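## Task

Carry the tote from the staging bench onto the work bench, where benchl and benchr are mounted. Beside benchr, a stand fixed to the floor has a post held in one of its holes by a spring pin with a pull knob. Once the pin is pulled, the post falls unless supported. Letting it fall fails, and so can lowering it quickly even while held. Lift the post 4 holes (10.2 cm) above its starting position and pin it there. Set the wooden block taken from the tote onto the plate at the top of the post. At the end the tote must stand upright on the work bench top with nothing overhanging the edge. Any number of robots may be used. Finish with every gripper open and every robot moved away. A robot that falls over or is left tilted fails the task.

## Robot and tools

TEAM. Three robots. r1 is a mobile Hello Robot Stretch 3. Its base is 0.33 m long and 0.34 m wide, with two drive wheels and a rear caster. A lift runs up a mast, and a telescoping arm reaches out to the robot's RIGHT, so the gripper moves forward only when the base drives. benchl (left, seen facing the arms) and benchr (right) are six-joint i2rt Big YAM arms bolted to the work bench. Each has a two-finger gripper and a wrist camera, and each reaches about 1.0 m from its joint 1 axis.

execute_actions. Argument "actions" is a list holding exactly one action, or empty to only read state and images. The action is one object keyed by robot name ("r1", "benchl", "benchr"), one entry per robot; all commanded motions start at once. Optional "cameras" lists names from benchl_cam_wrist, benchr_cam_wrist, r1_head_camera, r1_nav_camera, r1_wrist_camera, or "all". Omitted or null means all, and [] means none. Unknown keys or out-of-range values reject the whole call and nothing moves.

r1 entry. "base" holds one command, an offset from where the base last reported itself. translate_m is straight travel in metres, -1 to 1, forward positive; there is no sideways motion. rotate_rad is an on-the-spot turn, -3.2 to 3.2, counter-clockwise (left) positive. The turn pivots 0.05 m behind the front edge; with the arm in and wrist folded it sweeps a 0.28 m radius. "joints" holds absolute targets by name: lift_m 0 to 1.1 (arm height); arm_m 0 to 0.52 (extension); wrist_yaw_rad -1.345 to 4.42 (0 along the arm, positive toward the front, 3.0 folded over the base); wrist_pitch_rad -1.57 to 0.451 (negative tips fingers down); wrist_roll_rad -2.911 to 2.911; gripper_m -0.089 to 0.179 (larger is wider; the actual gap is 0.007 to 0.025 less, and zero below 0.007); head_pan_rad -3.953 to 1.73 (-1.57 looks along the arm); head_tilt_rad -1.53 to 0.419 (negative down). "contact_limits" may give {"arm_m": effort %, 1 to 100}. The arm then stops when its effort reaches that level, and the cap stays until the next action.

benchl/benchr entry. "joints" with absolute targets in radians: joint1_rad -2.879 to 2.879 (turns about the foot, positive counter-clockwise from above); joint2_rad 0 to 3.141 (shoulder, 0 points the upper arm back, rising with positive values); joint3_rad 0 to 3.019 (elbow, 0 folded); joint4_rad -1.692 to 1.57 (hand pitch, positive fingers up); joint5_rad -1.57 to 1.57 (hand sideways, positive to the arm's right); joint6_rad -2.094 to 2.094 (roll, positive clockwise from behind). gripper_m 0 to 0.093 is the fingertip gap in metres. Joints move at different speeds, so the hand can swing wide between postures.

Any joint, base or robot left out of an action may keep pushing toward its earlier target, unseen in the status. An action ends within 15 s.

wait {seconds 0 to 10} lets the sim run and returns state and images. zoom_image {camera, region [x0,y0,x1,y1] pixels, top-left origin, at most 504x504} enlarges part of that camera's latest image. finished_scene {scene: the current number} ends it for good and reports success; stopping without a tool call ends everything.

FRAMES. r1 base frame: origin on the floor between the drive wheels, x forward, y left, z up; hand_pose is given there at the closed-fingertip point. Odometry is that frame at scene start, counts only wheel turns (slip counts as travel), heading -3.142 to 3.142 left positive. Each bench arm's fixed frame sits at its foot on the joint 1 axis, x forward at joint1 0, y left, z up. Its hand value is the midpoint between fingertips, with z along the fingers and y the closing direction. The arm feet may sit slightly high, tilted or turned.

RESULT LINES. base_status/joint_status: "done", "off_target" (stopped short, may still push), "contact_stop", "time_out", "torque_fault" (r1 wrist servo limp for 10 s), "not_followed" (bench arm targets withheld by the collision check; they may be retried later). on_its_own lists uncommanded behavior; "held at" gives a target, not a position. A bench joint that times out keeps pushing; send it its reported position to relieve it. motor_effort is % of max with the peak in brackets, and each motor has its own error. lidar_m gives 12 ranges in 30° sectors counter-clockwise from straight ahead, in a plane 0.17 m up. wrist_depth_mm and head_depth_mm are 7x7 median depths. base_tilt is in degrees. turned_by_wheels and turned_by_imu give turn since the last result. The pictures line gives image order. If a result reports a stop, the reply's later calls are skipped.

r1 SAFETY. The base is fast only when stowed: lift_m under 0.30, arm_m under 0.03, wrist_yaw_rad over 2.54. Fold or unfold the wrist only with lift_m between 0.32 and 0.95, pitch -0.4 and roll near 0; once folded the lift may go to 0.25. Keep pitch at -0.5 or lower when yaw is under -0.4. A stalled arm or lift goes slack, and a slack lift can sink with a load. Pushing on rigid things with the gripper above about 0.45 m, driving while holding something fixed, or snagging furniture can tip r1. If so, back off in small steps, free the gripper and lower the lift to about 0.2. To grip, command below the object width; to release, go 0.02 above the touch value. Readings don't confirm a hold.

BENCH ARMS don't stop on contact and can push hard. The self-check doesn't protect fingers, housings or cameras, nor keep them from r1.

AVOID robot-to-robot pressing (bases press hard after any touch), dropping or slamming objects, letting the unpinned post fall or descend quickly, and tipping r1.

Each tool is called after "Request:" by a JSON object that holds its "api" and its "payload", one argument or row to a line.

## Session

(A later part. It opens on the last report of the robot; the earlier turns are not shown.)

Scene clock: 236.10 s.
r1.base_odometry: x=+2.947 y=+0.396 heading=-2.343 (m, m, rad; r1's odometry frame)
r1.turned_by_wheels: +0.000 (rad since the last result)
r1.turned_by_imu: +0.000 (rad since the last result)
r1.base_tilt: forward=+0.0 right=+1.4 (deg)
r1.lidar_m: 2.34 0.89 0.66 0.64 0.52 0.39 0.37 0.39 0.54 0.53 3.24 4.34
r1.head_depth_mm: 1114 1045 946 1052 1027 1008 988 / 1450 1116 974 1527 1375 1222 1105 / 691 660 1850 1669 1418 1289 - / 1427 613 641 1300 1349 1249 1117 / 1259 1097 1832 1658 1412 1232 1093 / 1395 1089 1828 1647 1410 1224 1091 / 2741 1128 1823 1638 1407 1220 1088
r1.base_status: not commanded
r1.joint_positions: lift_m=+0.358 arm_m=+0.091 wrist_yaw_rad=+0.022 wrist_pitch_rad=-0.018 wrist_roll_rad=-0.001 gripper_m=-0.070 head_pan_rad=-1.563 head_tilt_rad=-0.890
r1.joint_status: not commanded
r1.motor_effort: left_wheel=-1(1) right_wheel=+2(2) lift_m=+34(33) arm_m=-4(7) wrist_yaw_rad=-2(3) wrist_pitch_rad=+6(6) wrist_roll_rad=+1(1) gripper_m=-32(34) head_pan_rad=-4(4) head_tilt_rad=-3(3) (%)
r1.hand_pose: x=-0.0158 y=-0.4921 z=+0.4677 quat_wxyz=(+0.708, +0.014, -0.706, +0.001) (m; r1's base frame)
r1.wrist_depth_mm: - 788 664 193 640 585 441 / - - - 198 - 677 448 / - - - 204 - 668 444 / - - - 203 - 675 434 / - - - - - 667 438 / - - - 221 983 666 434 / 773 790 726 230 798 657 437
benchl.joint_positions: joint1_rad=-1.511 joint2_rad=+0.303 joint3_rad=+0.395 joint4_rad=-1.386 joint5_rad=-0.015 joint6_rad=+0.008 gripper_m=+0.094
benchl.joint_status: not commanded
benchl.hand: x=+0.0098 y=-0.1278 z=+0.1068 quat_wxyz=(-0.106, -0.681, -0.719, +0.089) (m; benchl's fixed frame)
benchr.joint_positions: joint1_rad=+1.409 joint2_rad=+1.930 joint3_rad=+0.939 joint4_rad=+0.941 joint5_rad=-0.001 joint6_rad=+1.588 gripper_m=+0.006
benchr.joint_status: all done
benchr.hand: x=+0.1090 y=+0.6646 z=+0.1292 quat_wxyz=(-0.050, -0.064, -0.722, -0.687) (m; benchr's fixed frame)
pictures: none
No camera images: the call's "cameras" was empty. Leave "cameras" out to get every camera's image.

Request:
{"api": "execute_actions", "payload": {
  "actions": [
    {"r1":{"joints":{"gripper_m":0.05,"arm_m":0.112}},"benchr":{"joints":{"joint2_rad":1.916,"joint4_rad":0.96}}}
  ],
  "cameras": []
}}

Request:
{"api": "execute_actions", "payload": {
  "actions": [
    {"r1":{"joints":{"gripper_m":-0.06}}}
  ],
  "cameras": []
}}

Request:
{"api": "execute_actions", "payload": {
  "actions": [
    {"r1":{"joints":{"arm_m":0.097}}}
  ],
  "cameras": []
}}

Request:
{"api": "execute_actions", "payload": {
  "actions": [
    {"r1":{"joints":{"arm_m":0.091,"gripper_m":-0.075}}}
  ],
  "cameras": []
}}

Request:
{"api": "execute_actions", "payload": {
  "actions": [
    {"benchr":{"joints":{"joint2_rad":1.85,"joint4_rad":0.93}}}
  ],
  "cameras": []
}}

Request:
{"api": "execute_actions", "payload": {
  "actions": [
    {"r1":{"joints":{"gripper_m":0.06}}}
  ],
  "cameras": []
}}

Request:
{"api": "execute_actions", "payload": {
  "actions": [
    {"r1":{"joints":{"arm_m":0.01}},"benchr":{"joints":{"joint2_rad":1.78,"joint4_rad":0.9}}}
  ],
  "cameras": ["r1_head_camera"]
}}

Request:
{"api": "zoom_image", "payload": {
  "camera": "r1_head_camera",
  "region": [480,200,640,310]
}}

Scene clock: 239.17 s.
r1.base_odometry: x=+2.947 y=+0.396 heading=-2.343 (m, m, rad; r1's odometry frame)
r1.turned_by_wheels: +0.000 (rad since the last result)
r1.turned_by_imu: +0.000 (rad since the last result)
r1.base_tilt: forward=-0.1 right=+1.3 (deg)
r1.lidar_m: 2.33 0.89 0.66 0.63 0.52 0.39 0.37 0.39 0.54 0.53 3.22 4.35
r1.head_depth_mm: 1116 1053 950 1049 1029 1011 985 / 1449 1125 975 1523 1375 1220 1105 / 690 658 1845 1667 1422 1292 - / 1420 614 639 1297 1349 1194 1120 / 1261 1099 1838 1660 1415 1234 1092 / 1387 1087 1820 1656 1405 1227 1088 / 2784 1131 1813 1631 1392 1230 1085
r1.base_status: not commanded
r1.joint_positions: lift_m=+0.358 arm_m=+0.111 wrist_yaw_rad=+0.037 wrist_pitch_rad=-0.024 wrist_roll_rad=-0.001 gripper_m=+0.050 head_pan_rad=-1.563 head_tilt_rad=-0.890
r1.joint_status: all done
r1.on_its_own: wrist_yaw_rad is at rest, and its effort (-14) is outside its rest range (-12 to +12)
r1.motor_effort: left_wheel=+1(4) right_wheel=-5(5) lift_m=+33(33) arm_m=+6(17) wrist_yaw_rad=-14(14) wrist_pitch_rad=+8(8) wrist_roll_rad=+0(1) gripper_m=+5(82) head_pan_rad=-4(4) head_tilt_rad=-3(3) (%)
r1.hand_pose: x=-0.0119 y=-0.5117 z=+0.4661 quat_wxyz=(+0.708, +0.022, -0.706, +0.004) (m; r1's base frame)
r1.wrist_depth_mm: - - 683 173 668 611 460 / - - - 178 - 710 449 / - - - 181 - 702 453 / - - - 182 - 703 456 / - - - 186 - 676 448 / - 1000 900 199 958 687 445 / 766 788 719 208 808 645 445
benchl.joint_positions: joint1_rad=-1.511 joint2_rad=+0.303 joint3_rad=+0.395 joint4_rad=-1.386 joint5_rad=-0.015 joint6_rad=+0.008 gripper_m=+0.094
benchl.joint_status: not commanded
benchl.hand: x=+0.0098 y=-0.1278 z=+0.1068 quat_wxyz=(-0.106, -0.681, -0.719, +0.089) (m; benchl's fixed frame)
benchr.joint_positions: joint1_rad=+1.409 joint2_rad=+1.933 joint3_rad=+0.939 joint4_rad=+0.942 joint5_rad=-0.001 joint6_rad=+1.588 gripper_m=+0.006
benchr.joint_status: all done
benchr.hand: x=+0.1090 y=+0.6646 z=+0.1275 quat_wxyz=(-0.050, -0.064, -0.722, -0.687) (m; benchr's fixed frame)
pictures: none
No camera images: the call's "cameras" was empty. Leave "cameras" out to get every camera's image.

Scene clock: 240.77 s.
r1.base_odometry: x=+2.947 y=+0.396 heading=-2.343 (m, m, rad; r1's odometry frame)
r1.turned_by_wheels: +0.000 (rad since the last result)
r1.turned_by_imu: +0.000 (rad since the last result)
r1.base_tilt: forward=+0.0 right=+1.3 (deg)
r1.lidar_m: 2.34 0.89 0.66 0.64 0.52 0.39 0.37 0.39 0.54 0.53 3.21 4.34
r1.head_depth_mm: 1115 1046 948 1048 1027 1008 986 / 1451 1124 978 1520 1377 1224 1102 / 692 658 1855 1684 1423 1288 - / 1425 613 639 1294 1351 1225 1114 / 1257 1097 1818 1660 1411 1238 1092 / 1384 1086 1825 1657 1413 1223 1090 / 2817 1125 1803 1627 1402 1227 1087
r1.base_status: not commanded
r1.joint_positions: lift_m=+0.358 arm_m=+0.111 wrist_yaw_rad=+0.019 wrist_pitch_rad=-0.024 wrist_roll_rad=-0.001 gripper_m=-0.059 head_pan_rad=-1.563 head_tilt_rad=-0.890
r1.joint_status: all done
r1.motor_effort: left_wheel=-1(1) right_wheel=+1(5) lift_m=+33(33) arm_m=+5(6) wrist_yaw_rad=+0(14) wrist_pitch_rad=+8(8) wrist_roll_rad=+1(1) gripper_m=-30(99) head_pan_rad=-4(4) head_tilt_rad=-3(3) (%)
r1.hand_pose: x=-0.0166 y=-0.5119 z=+0.4660 quat_wxyz=(+0.708, +0.016, -0.706, -0.002) (m; r1's base frame)
r1.wrist_depth_mm: - 802 698 172 675 590 442 / - - - 179 - 682 447 / - - - 181 - 675 441 / - - - 182 - 675 436 / - - - 153 - 673 440 / 978 - 991 196 - 659 440 / 760 772 802 206 781 658 434
benchl.joint_positions: joint1_rad=-1.511 joint2_rad=+0.303 joint3_rad=+0.395 joint4_rad=-1.386 joint5_rad=-0.015 joint6_rad=+0.008 gripper_m=+0.094
benchl.joint_status: not commanded
benchl.hand: x=+0.0098 y=-0.1278 z=+0.1068 quat_wxyz=(-0.106, -0.681, -0.719, +0.089) (m; benchl's fixed frame)
benchr.joint_positions: joint1_rad=+1.409 joint2_rad=+1.933 joint3_rad=+0.939 joint4_rad=+0.942 joint5_rad=-0.001 joint6_rad=+1.588 gripper_m=+0.006
benchr.joint_status: not commanded
benchr.hand: x=+0.1090 y=+0.6646 z=+0.1275 quat_wxyz=(-0.050, -0.064, -0.722, -0.687) (m; benchr's fixed frame)
pictures: none
No camera images: the call's "cameras" was empty. Leave "cameras" out to get every camera's image.

Scene clock: 241.77 s.
r1.base_odometry: x=+2.947 y=+0.396 heading=-2.343 (m, m, rad; r1's odometry frame)
r1.turned_by_wheels: +0.000 (rad since the last result)
r1.turned_by_imu: +0.000 (rad since the last result)
r1.base_tilt: forward=-0.1 right=+1.3 (deg)
r1.lidar_m: 2.34 0.89 0.66 0.64 0.52 0.39 0.37 0.39 0.54 0.53 3.23 4.32
r1.head_depth_mm: 1114 1045 949 1052 1024 1007 984 / 1445 1121 976 1537 1373 1219 1102 / 689 633 1843 1674 1421 1292 - / 1424 612 638 1296 1347 1242 1112 / 1261 1100 1833 1643 1411 1231 1095 / 1393 1085 1814 1644 1405 1232 1090 / 2791 1126 1809 1639 1402 1225 1085
r1.base_status: not commanded
r1.joint_positions: lift_m=+0.358 arm_m=+0.098 wrist_yaw_rad=+0.024 wrist_pitch_rad=-0.022 wrist_roll_rad=-0.001 gripper_m=-0.054 head_pan_rad=-1.563 head_tilt_rad=-0.890
r1.joint_status: all done
r1.on_its_own: gripper_m is held at -0.054, not at your -0.060, by its stall guard, which is still easing
r1.motor_effort: left_wheel=+1(1) right_wheel=-2(3) lift_m=+33(33) arm_m=-8(12) wrist_yaw_rad=-3(4) wrist_pitch_rad=+7(8) wrist_roll_rad=+0(1) gripper_m=-8(30) head_pan_rad=-4(4) head_tilt_rad=-3(3) (%)
r1.hand_pose: x=-0.0153 y=-0.4985 z=+0.4666 quat_wxyz=(+0.708, +0.016, -0.706, +0.001) (m; r1's base frame)
r1.wrist_depth_mm: - 795 670 185 650 589 442 / - - - 191 - 676 445 / - - - 196 - 679 446 / - - - 197 - 663 440 / - - - 163 - 670 435 / - 992 983 212 - 671 436 / 765 775 727 220 796 657 436
benchl.joint_positions: joint1_rad=-1.511 joint2_rad=+0.303 joint3_rad=+0.395 joint4_rad=-1.386 joint5_rad=-0.015 joint6_rad=+0.008 gripper_m=+0.094
benchl.joint_status: not commanded
benchl.hand: x=+0.0098 y=-0.1278 z=+0.1068 quat_wxyz=(-0.106, -0.681, -0.719, +0.089) (m; benchl's fixed frame)
benchr.joint_positions: joint1_rad=+1.409 joint2_rad=+1.933 joint3_rad=+0.939 joint4_rad=+0.943 joint5_rad=-0.001 joint6_rad=+1.588 gripper_m=+0.006
benchr.joint_status: not commanded
benchr.hand: x=+0.1090 y=+0.6646 z=+0.1279 quat_wxyz=(-0.050, -0.064, -0.722, -0.687) (m; benchr's fixed frame)
pictures: none
No camera images: the call's "cameras" was empty. Leave "cameras" out to get every camera's image.

Scene clock: 242.53 s.
r1.base_odometry: x=+2.947 y=+0.396 heading=-2.343 (m, m, rad; r1's odometry frame)
r1.turned_by_wheels: +0.000 (rad since the last result)
r1.turned_by_imu: +0.000 (rad since the last result)
r1.base_tilt: forward=-0.1 right=+1.3 (deg)
r1.lidar_m: 2.34 0.89 0.66 0.64 0.52 0.39 0.37 0.39 0.54 0.53 3.25 4.34
r1.head_depth_mm: 1114 1048 951 1051 1028 1006 986 / 1448 1124 976 1524 1370 1224 1103 / 689 633 1841 1667 1424 1284 - / 1415 612 638 1300 1354 1242 1114 / 1262 1097 1837 1665 1413 1231 1095 / 1393 1093 1817 1644 1405 1225 1089 / 2780 1126 1817 1641 1410 1223 1090
r1.base_status: not commanded
r1.joint_positions: lift_m=+0.358 arm_m=+0.092 wrist_yaw_rad=+0.024 wrist_pitch_rad=-0.021 wrist_roll_rad=-0.001 gripper_m=-0.073 head_pan_rad=-1.563 head_tilt_rad=-0.890
r1.joint_status: all done
r1.motor_effort: left_wheel=+0(1) right_wheel=-1(2) lift_m=+33(33) arm_m=-7(10) wrist_yaw_rad=-3(3) wrist_pitch_rad=+7(7) wrist_roll_rad=+1(0) gripper_m=-33(99) head_pan_rad=-3(4) head_tilt_rad=-3(3) (%)
r1.hand_pose: x=-0.0153 y=-0.4923 z=+0.4668 quat_wxyz=(+0.708, +0.016, -0.706, +0.001) (m; r1's base frame)
r1.wrist_depth_mm: - 804 694 192 644 593 442 / - - - 196 - 679 448 / - - - 203 - 692 444 / - - - 202 - 674 440 / - - - 168 - 673 438 / - - - 221 - 654 438 / 767 772 727 229 788 647 433
benchl.joint_positions: joint1_rad=-1.511 joint2_rad=+0.303 joint3_rad=+0.395 joint4_rad=-1.386 joint5_rad=-0.015 joint6_rad=+0.008 gripper_m=+0.094
benchl.joint_status: not commanded
benchl.hand: x=+0.0098 y=-0.1278 z=+0.1068 quat_wxyz=(-0.106, -0.681, -0.719, +0.089) (m; benchl's fixed frame)
benchr.joint_positions: joint1_rad=+1.409 joint2_rad=+1.933 joint3_rad=+0.939 joint4_rad=+0.943 joint5_rad=-0.001 joint6_rad=+1.588 gripper_m=+0.006
benchr.joint_status: not commanded
benchr.hand: x=+0.1090 y=+0.6646 z=+0.1279 quat_wxyz=(-0.050, -0.064, -0.722, -0.687) (m; benchr's fixed frame)
pictures: none
No camera images: the call's "cameras" was empty. Leave "cameras" out to get every camera's image.

Scene clock: 243.20 s.
r1.base_odometry: x=+2.947 y=+0.396 heading=-2.343 (m, m, rad; r1's odometry frame)
r1.turned_by_wheels: +0.000 (rad since the last result)
r1.turned_by_imu: +0.000 (rad since the last result)
r1.base_tilt: forward=+0.0 right=+1.4 (deg)
r1.lidar_m: 2.34 0.89 0.66 0.64 0.52 0.39 0.37 0.39 0.54 0.53 3.23 4.36
r1.head_depth_mm: 1117 1044 946 1048 1027 1009 985 / 1456 1124 975 1526 1368 1222 1110 / 690 621 1857 1670 1433 1279 - / 1425 607 638 1294 1353 1249 1121 / 1254 1096 1844 1656 1410 1231 1095 / 1384 1088 1822 1644 1411 1233 1085 / 2795 1123 1813 1649 1395 1222 1081
r1.base_status: not commanded
r1.joint_positions: lift_m=+0.358 arm_m=+0.092 wrist_yaw_rad=+0.024 wrist_pitch_rad=-0.021 wrist_roll_rad=-0.001 gripper_m=-0.070 head_pan_rad=-1.563 head_tilt_rad=-0.890
r1.joint_status: not commanded
r1.motor_effort: left_wheel=+1(1) right_wheel=-1(1) lift_m=+33(33) arm_m=-7(7) wrist_yaw_rad=-4(4) wrist_pitch_rad=+7(7) wrist_roll_rad=+1(0) gripper_m=-32(33) head_pan_rad=-4(4) head_tilt_rad=-3(3) (%)
r1.hand_pose: x=-0.0153 y=-0.4923 z=+0.4668 quat_wxyz=(+0.708, +0.016, -0.706, +0.001) (m; r1's base frame)
r1.wrist_depth_mm: - 797 683 190 640 588 444 / - - - 198 - 673 442 / - - - 201 - 673 447 / - - - 203 - 669 439 / - - - 169 - 659 442 / 983 - - 219 - 662 437 / 764 778 734 229 789 651 434
benchl.joint_positions: joint1_rad=-1.511 joint2_rad=+0.303 joint3_rad=+0.395 joint4_rad=-1.386 joint5_rad=-0.015 joint6_rad=+0.008 gripper_m=+0.094
benchl.joint_status: not commanded
benchl.hand: x=+0.0098 y=-0.1278 z=+0.1068 quat_wxyz=(-0.106, -0.681, -0.719, +0.089) (m; benchl's fixed frame)
benchr.joint_positions: joint1_rad=+1.409 joint2_rad=+1.926 joint3_rad=+0.939 joint4_rad=+0.934 joint5_rad=-0.001 joint6_rad=+1.588 gripper_m=+0.006
benchr.joint_status: all done
benchr.hand: x=+0.1090 y=+0.6645 z=+0.1298 quat_wxyz=(-0.050, -0.065, -0.723, -0.686) (m; benchr's fixed frame)
pictures: none
No camera images: the call's "cameras" was empty. Leave "cameras" out to get every camera's image.

Scene clock: 245.00 s.
r1.base_odometry: x=+2.947 y=+0.396 heading=-2.343 (m, m, rad; r1's odometry frame)
r1.turned_by_wheels: +0.000 (rad since the last result)
r1.turned_by_imu: +0.000 (rad since the last result)
r1.base_tilt: forward=+0.0 right=+1.3 (deg)
r1.lidar_m: 2.34 0.89 0.66 0.64 0.52 0.39 0.37 0.39 0.54 0.53 3.23 4.35
r1.head_depth_mm: 1114 1045 948 1046 1028 1002 983 / 1447 1125 978 1526 1370 1223 1103 / 688 621 1845 1678 1422 1288 - / 1429 608 640 1299 1331 1255 1113 / 1259 1094 1840 1651 1413 1233 1094 / 1394 1087 1823 1651 1416 1228 1092 / 2783 1126 1801 1640 1399 1223 1082
r1.base_status: not commanded
r1.joint_positions: lift_m=+0.358 arm_m=+0.091 wrist_yaw_rad=+0.023 wrist_pitch_rad=-0.021 wrist_roll_rad=-0.001 gripper_m=+0.060 head_pan_rad=-1.563 head_tilt_rad=-0.890
r1.joint_status: all done
r1.motor_effort: left_wheel=+0(1) right_wheel=+0(1) lift_m=+33(33) arm_m=-3(7) wrist_yaw_rad=-2(4) wrist_pitch_rad=+7(7) wrist_roll_rad=+1(0) gripper_m=+1(79) head_pan_rad=-4(4) head_tilt_rad=-3(3) (%)
r1.hand_pose: x=-0.0155 y=-0.4919 z=+0.4669 quat_wxyz=(+0.708, +0.016, -0.706, +0.001) (m; r1's base frame)
r1.wrist_depth_mm: - 788 674 191 660 598 449 / - - - 199 - 681 449 / - - - 202 - 662 441 / - - - 204 - 666 438 / - - - 206 - 677 444 / - - 947 220 906 662 443 / 782 762 728 231 804 613 435
benchl.joint_positions: joint1_rad=-1.511 joint2_rad=+0.303 joint3_rad=+0.395 joint4_rad=-1.386 joint5_rad=-0.015 joint6_rad=+0.008 gripper_m=+0.094
benchl.joint_status: not commanded
benchl.hand: x=+0.0098 y=-0.1278 z=+0.1068 quat_wxyz=(-0.106, -0.681, -0.719, +0.089) (m; benchl's fixed frame)
benchr.joint_positions: joint1_rad=+1.409 joint2_rad=+1.926 joint3_rad=+0.939 joint4_rad=+0.933 joint5_rad=-0.001 joint6_rad=+1.588 gripper_m=+0.006
benchr.joint_status: not commanded
benchr.hand: x=+0.1090 y=+0.6645 z=+0.1299 quat_wxyz=(-0.050, -0.065, -0.723, -0.686) (m; benchr's fixed frame)
pictures: none
No camera images: the call's "cameras" was empty. Leave "cameras" out to get every camera's image.

Scene clock: 246.80 s.
r1.base_odometry: x=+2.947 y=+0.396 heading=-2.343 (m, m, rad; r1's odometry frame)
r1.turned_by_wheels: +0.000 (rad since the last result)
r1.turned_by_imu: +0.000 (rad since the last result)
r1.base_tilt: forward=-0.1 right=+1.4 (deg)
r1.lidar_m: 2.34 0.89 0.66 0.64 0.52 0.39 0.37 0.39 0.54 0.53 3.24 4.34
r1.head_depth_mm: 1116 1044 949 1044 1028 1009 986 / 1447 1122 977 1519 1368 1226 1103 / 678 582 1853 1671 1427 1236 - / 1364 584 682 1294 1326 1254 - / 1263 1095 1818 1651 1415 1227 1091 / 1384 1093 1830 1644 1403 1227 1086 / 2763 1127 1823 1637 1400 1224 1083
r1.base_status: not commanded
r1.joint_positions: lift_m=+0.358 arm_m=+0.010 wrist_yaw_rad=+0.022 wrist_pitch_rad=-0.021 wrist_roll_rad=-0.001 gripper_m=+0.060 head_pan_rad=-1.563 head_tilt_rad=-0.890
r1.joint_status: all done
r1.motor_effort: left_wheel=+0(0) right_wheel=+0(0) lift_m=+33(33) arm_m=-3(3) wrist_yaw_rad=-2(3) wrist_pitch_rad=+7(7) wrist_roll_rad=+0(0) gripper_m=+2(1) head_pan_rad=-4(4) head_tilt_rad=-3(3) (%)
r1.hand_pose: x=-0.0157 y=-0.4109 z=+0.4669 quat_wxyz=(+0.708, +0.016, -0.706, +0.000) (m; r1's base frame)
r1.wrist_depth_mm: - 788 669 528 648 591 446 / - - - 622 - 678 436 / - - - 668 - 670 435 / - - - 667 - 659 439 / - - - 705 - 655 437 / 962 - 977 721 923 658 432 / 766 760 760 731 744 610 436
benchl.joint_positions: joint1_rad=-1.511 joint2_rad=+0.303 joint3_rad=+0.395 joint4_rad=-1.386 joint5_rad=-0.015 joint6_rad=+0.008 gripper_m=+0.094
benchl.joint_status: not commanded
benchl.hand: x=+0.0098 y=-0.1278 z=+0.1068 quat_wxyz=(-0.106, -0.681, -0.719, +0.089) (m; benchl's fixed frame)
benchr.joint_positions: joint1_rad=+1.408 joint2_rad=+1.871 joint3_rad=+0.939 joint4_rad=+0.883 joint5_rad=-0.001 joint6_rad=+1.587 gripper_m=+0.007
benchr.joint_status: all done
benchr.hand: x=+0.1091 y=+0.6632 z=+0.1531 quat_wxyz=(-0.050, -0.064, -0.721, -0.688) (m; benchr's fixed frame)
pictures: r1_head_camera (sideways: a quarter turn clockwise sets it upright)
camera_calibration (this result's frames):
r1_head_camera: T_world_to_cam=[[-0.0280862, 0.775786, -0.63037, 0.837777], [0.998756, -0.00421732, -0.0496898, 0.063015], [-0.0412071, -0.630982, -0.774703, 0.960884], [0, 0, 0, 1]] pos_world=[0.000188572, -0.0433699, 1.27564]
Images, in order (width x height): r1_head_camera 896x504.

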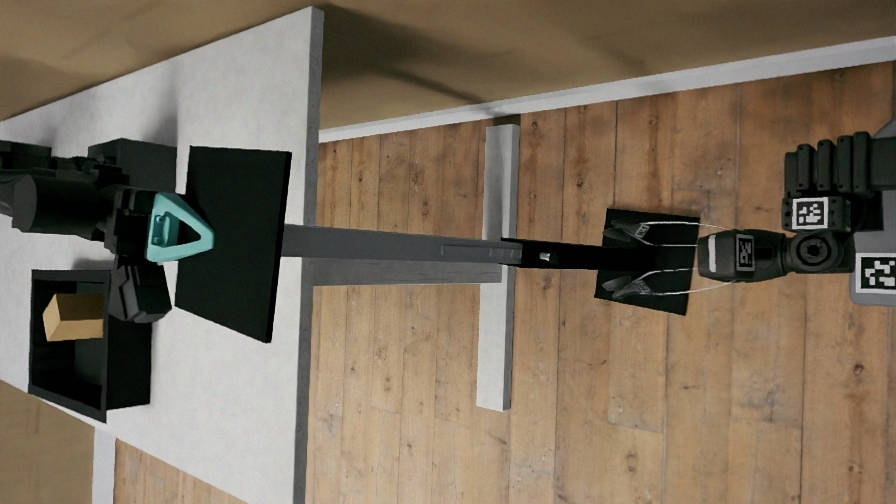

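Region (480, 200, 640, 310) of r1_head_camera's 896x504 image, scaled by 3.150, with more detail than that image has; it fills the top 346 rows of this view, and the rest is white.

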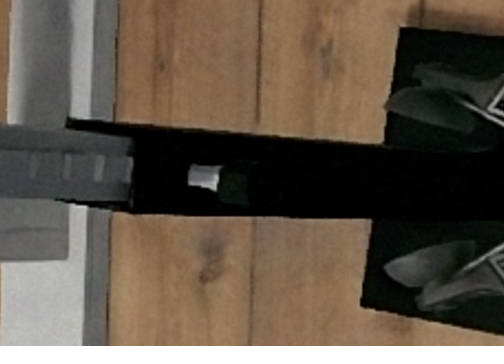

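Request:
{"api": "execute_actions", "payload": {
  "actions": [
    {"benchr":{"joints":{"joint2_rad":1.74}}}
  ],
  "cameras": []
}}

Request:
{"api": "execute_actions", "payload": {
  "actions": [
    {"benchr":{"joints":{"joint2_rad":1.90}}}
  ],
  "cameras": ["r1_wrist_camera"]
}}

Scene clock: 249.87 s.
r1.base_odometry: x=+2.947 y=+0.396 heading=-2.343 (m, m, rad; r1's odometry frame)
r1.turned_by_wheels: +0.000 (rad since the last result)
r1.turned_by_imu: +0.000 (rad since the last result)
r1.base_tilt: forward=-0.1 right=+1.3 (deg)
r1.lidar_m: 2.34 0.89 0.66 0.64 0.52 0.39 0.37 0.39 0.54 0.53 3.24 4.34
r1.head_depth_mm: 1115 1045 953 1050 1030 1005 983 / 1449 1127 977 1525 1373 1226 1105 / 677 582 1863 1669 1429 1238 - / 1356 584 683 1305 1326 1250 - / 1261 1097 1835 1660 1413 1233 1095 / 1386 1093 1831 1653 1411 1232 1093 / 2800 1127 1814 1632 1397 1227 1084
r1.base_status: not commanded
r1.joint_positions: lift_m=+0.358 arm_m=+0.010 wrist_yaw_rad=+0.022 wrist_pitch_rad=-0.021 wrist_roll_rad=-0.001 gripper_m=+0.060 head_pan_rad=-1.563 head_tilt_rad=-0.890
r1.joint_status: not commanded
r1.motor_effort: left_wheel=+0(0) right_wheel=+0(0) lift_m=+33(33) arm_m=-3(3) wrist_yaw_rad=-2(2) wrist_pitch_rad=+7(7) wrist_roll_rad=+1(1) gripper_m=+0(1) head_pan_rad=-4(4) head_tilt_rad=-3(3) (%)
r1.hand_pose: x=-0.0157 y=-0.4109 z=+0.4669 quat_wxyz=(+0.708, +0.016, -0.706, +0.000) (m; r1's base frame)
r1.wrist_depth_mm: - 774 675 534 652 594 433 / - - - 632 - 681 445 / - - - 658 - 665 438 / - - - 666 - 669 438 / - - - 700 - 681 438 / - 998 991 728 907 658 436 / 787 775 765 719 739 611 439
benchl.joint_positions: joint1_rad=-1.511 joint2_rad=+0.303 joint3_rad=+0.395 joint4_rad=-1.386 joint5_rad=-0.015 joint6_rad=+0.008 gripper_m=+0.094
benchl.joint_status: not commanded
benchl.hand: x=+0.0098 y=-0.1278 z=+0.1068 quat_wxyz=(-0.106, -0.681, -0.719, +0.089) (m; benchl's fixed frame)
benchr.joint_positions: joint1_rad=+1.408 joint2_rad=+1.869 joint3_rad=+0.939 joint4_rad=+0.880 joint5_rad=-0.001 joint6_rad=+1.587 gripper_m=+0.007
benchr.joint_status: all done
benchr.hand: x=+0.1090 y=+0.6631 z=+0.1540 quat_wxyz=(-0.050, -0.064, -0.722, -0.687) (m; benchr's fixed frame)
pictures: none
No camera images: the call's "cameras" was empty. Leave "cameras" out to get every camera's image.

Scene clock: 250.60 s.
r1.base_odometry: x=+2.947 y=+0.396 heading=-2.343 (m, m, rad; r1's odometry frame)
r1.turned_by_wheels: +0.000 (rad since the last result)
r1.turned_by_imu: +0.000 (rad since the last result)
r1.base_tilt: forward=+0.0 right=+1.3 (deg)
r1.lidar_m: 2.34 0.89 0.66 0.63 0.52 0.39 0.37 0.39 0.54 0.53 3.20 4.33
r1.head_depth_mm: 1117 1044 950 1051 1026 1006 986 / 1453 1121 976 1525 1367 1226 1100 / 679 584 1858 1668 1426 1238 - / 1429 587 683 1296 1324 1257 - / 1261 1096 1847 1653 1413 1239 1091 / 1390 1091 1834 1658 1409 1232 1091 / 2800 1128 1816 1632 1401 1228 1086
r1.base_status: not commanded
r1.joint_positions: lift_m=+0.358 arm_m=+0.010 wrist_yaw_rad=+0.022 wrist_pitch_rad=-0.021 wrist_roll_rad=-0.001 gripper_m=+0.060 head_pan_rad=-1.563 head_tilt_rad=-0.890
r1.joint_status: not commanded
r1.motor_effort: left_wheel=+0(0) right_wheel=+0(0) lift_m=+33(33) arm_m=-3(3) wrist_yaw_rad=-2(2) wrist_pitch_rad=+6(7) wrist_roll_rad=+0(0) gripper_m=+0(1) head_pan_rad=-4(4) head_tilt_rad=-3(3) (%)
r1.hand_pose: x=-0.0157 y=-0.4109 z=+0.4669 quat_wxyz=(+0.708, +0.016, -0.706, +0.000) (m; r1's base frame)
r1.wrist_depth_mm: - 781 694 523 658 583 442 / - - - 630 - 674 449 / - - - 651 - 674 440 / - - - 667 - 673 438 / - - - 692 - 657 435 / 998 - 959 753 936 651 439 / 757 756 752 735 734 607 433
benchl.joint_positions: joint1_rad=-1.511 joint2_rad=+0.303 joint3_rad=+0.395 joint4_rad=-1.386 joint5_rad=-0.015 joint6_rad=+0.008 gripper_m=+0.094
benchl.joint_status: not commanded
benchl.hand: x=+0.0098 y=-0.1278 z=+0.1068 quat_wxyz=(-0.106, -0.681, -0.719, +0.089) (m; benchl's fixed frame)
benchr.joint_positions: joint1_rad=+1.408 joint2_rad=+1.883 joint3_rad=+0.939 joint4_rad=+0.898 joint5_rad=-0.001 joint6_rad=+1.588 gripper_m=+0.006
benchr.joint_status: all done
benchr.hand: x=+0.1091 y=+0.6637 z=+0.1489 quat_wxyz=(-0.050, -0.065, -0.720, -0.689) (m; benchr's fixed frame)
pictures: r1_wrist_camera
camera_calibration (this result's frames):
r1_wrist_camera: T_world_to_cam=[[-0.999028, -0.0068585, 0.0435338, -0.041836], [-0.0439866, 0.216209, -0.975356, 0.573909], [-0.00272292, -0.976323, -0.216301, -0.13433], [0, 0, 0, 1]] pos_world=[-0.0169168, -0.255521, 0.532531]
Images, in order (width x height): r1_wrist_camera 644x364.

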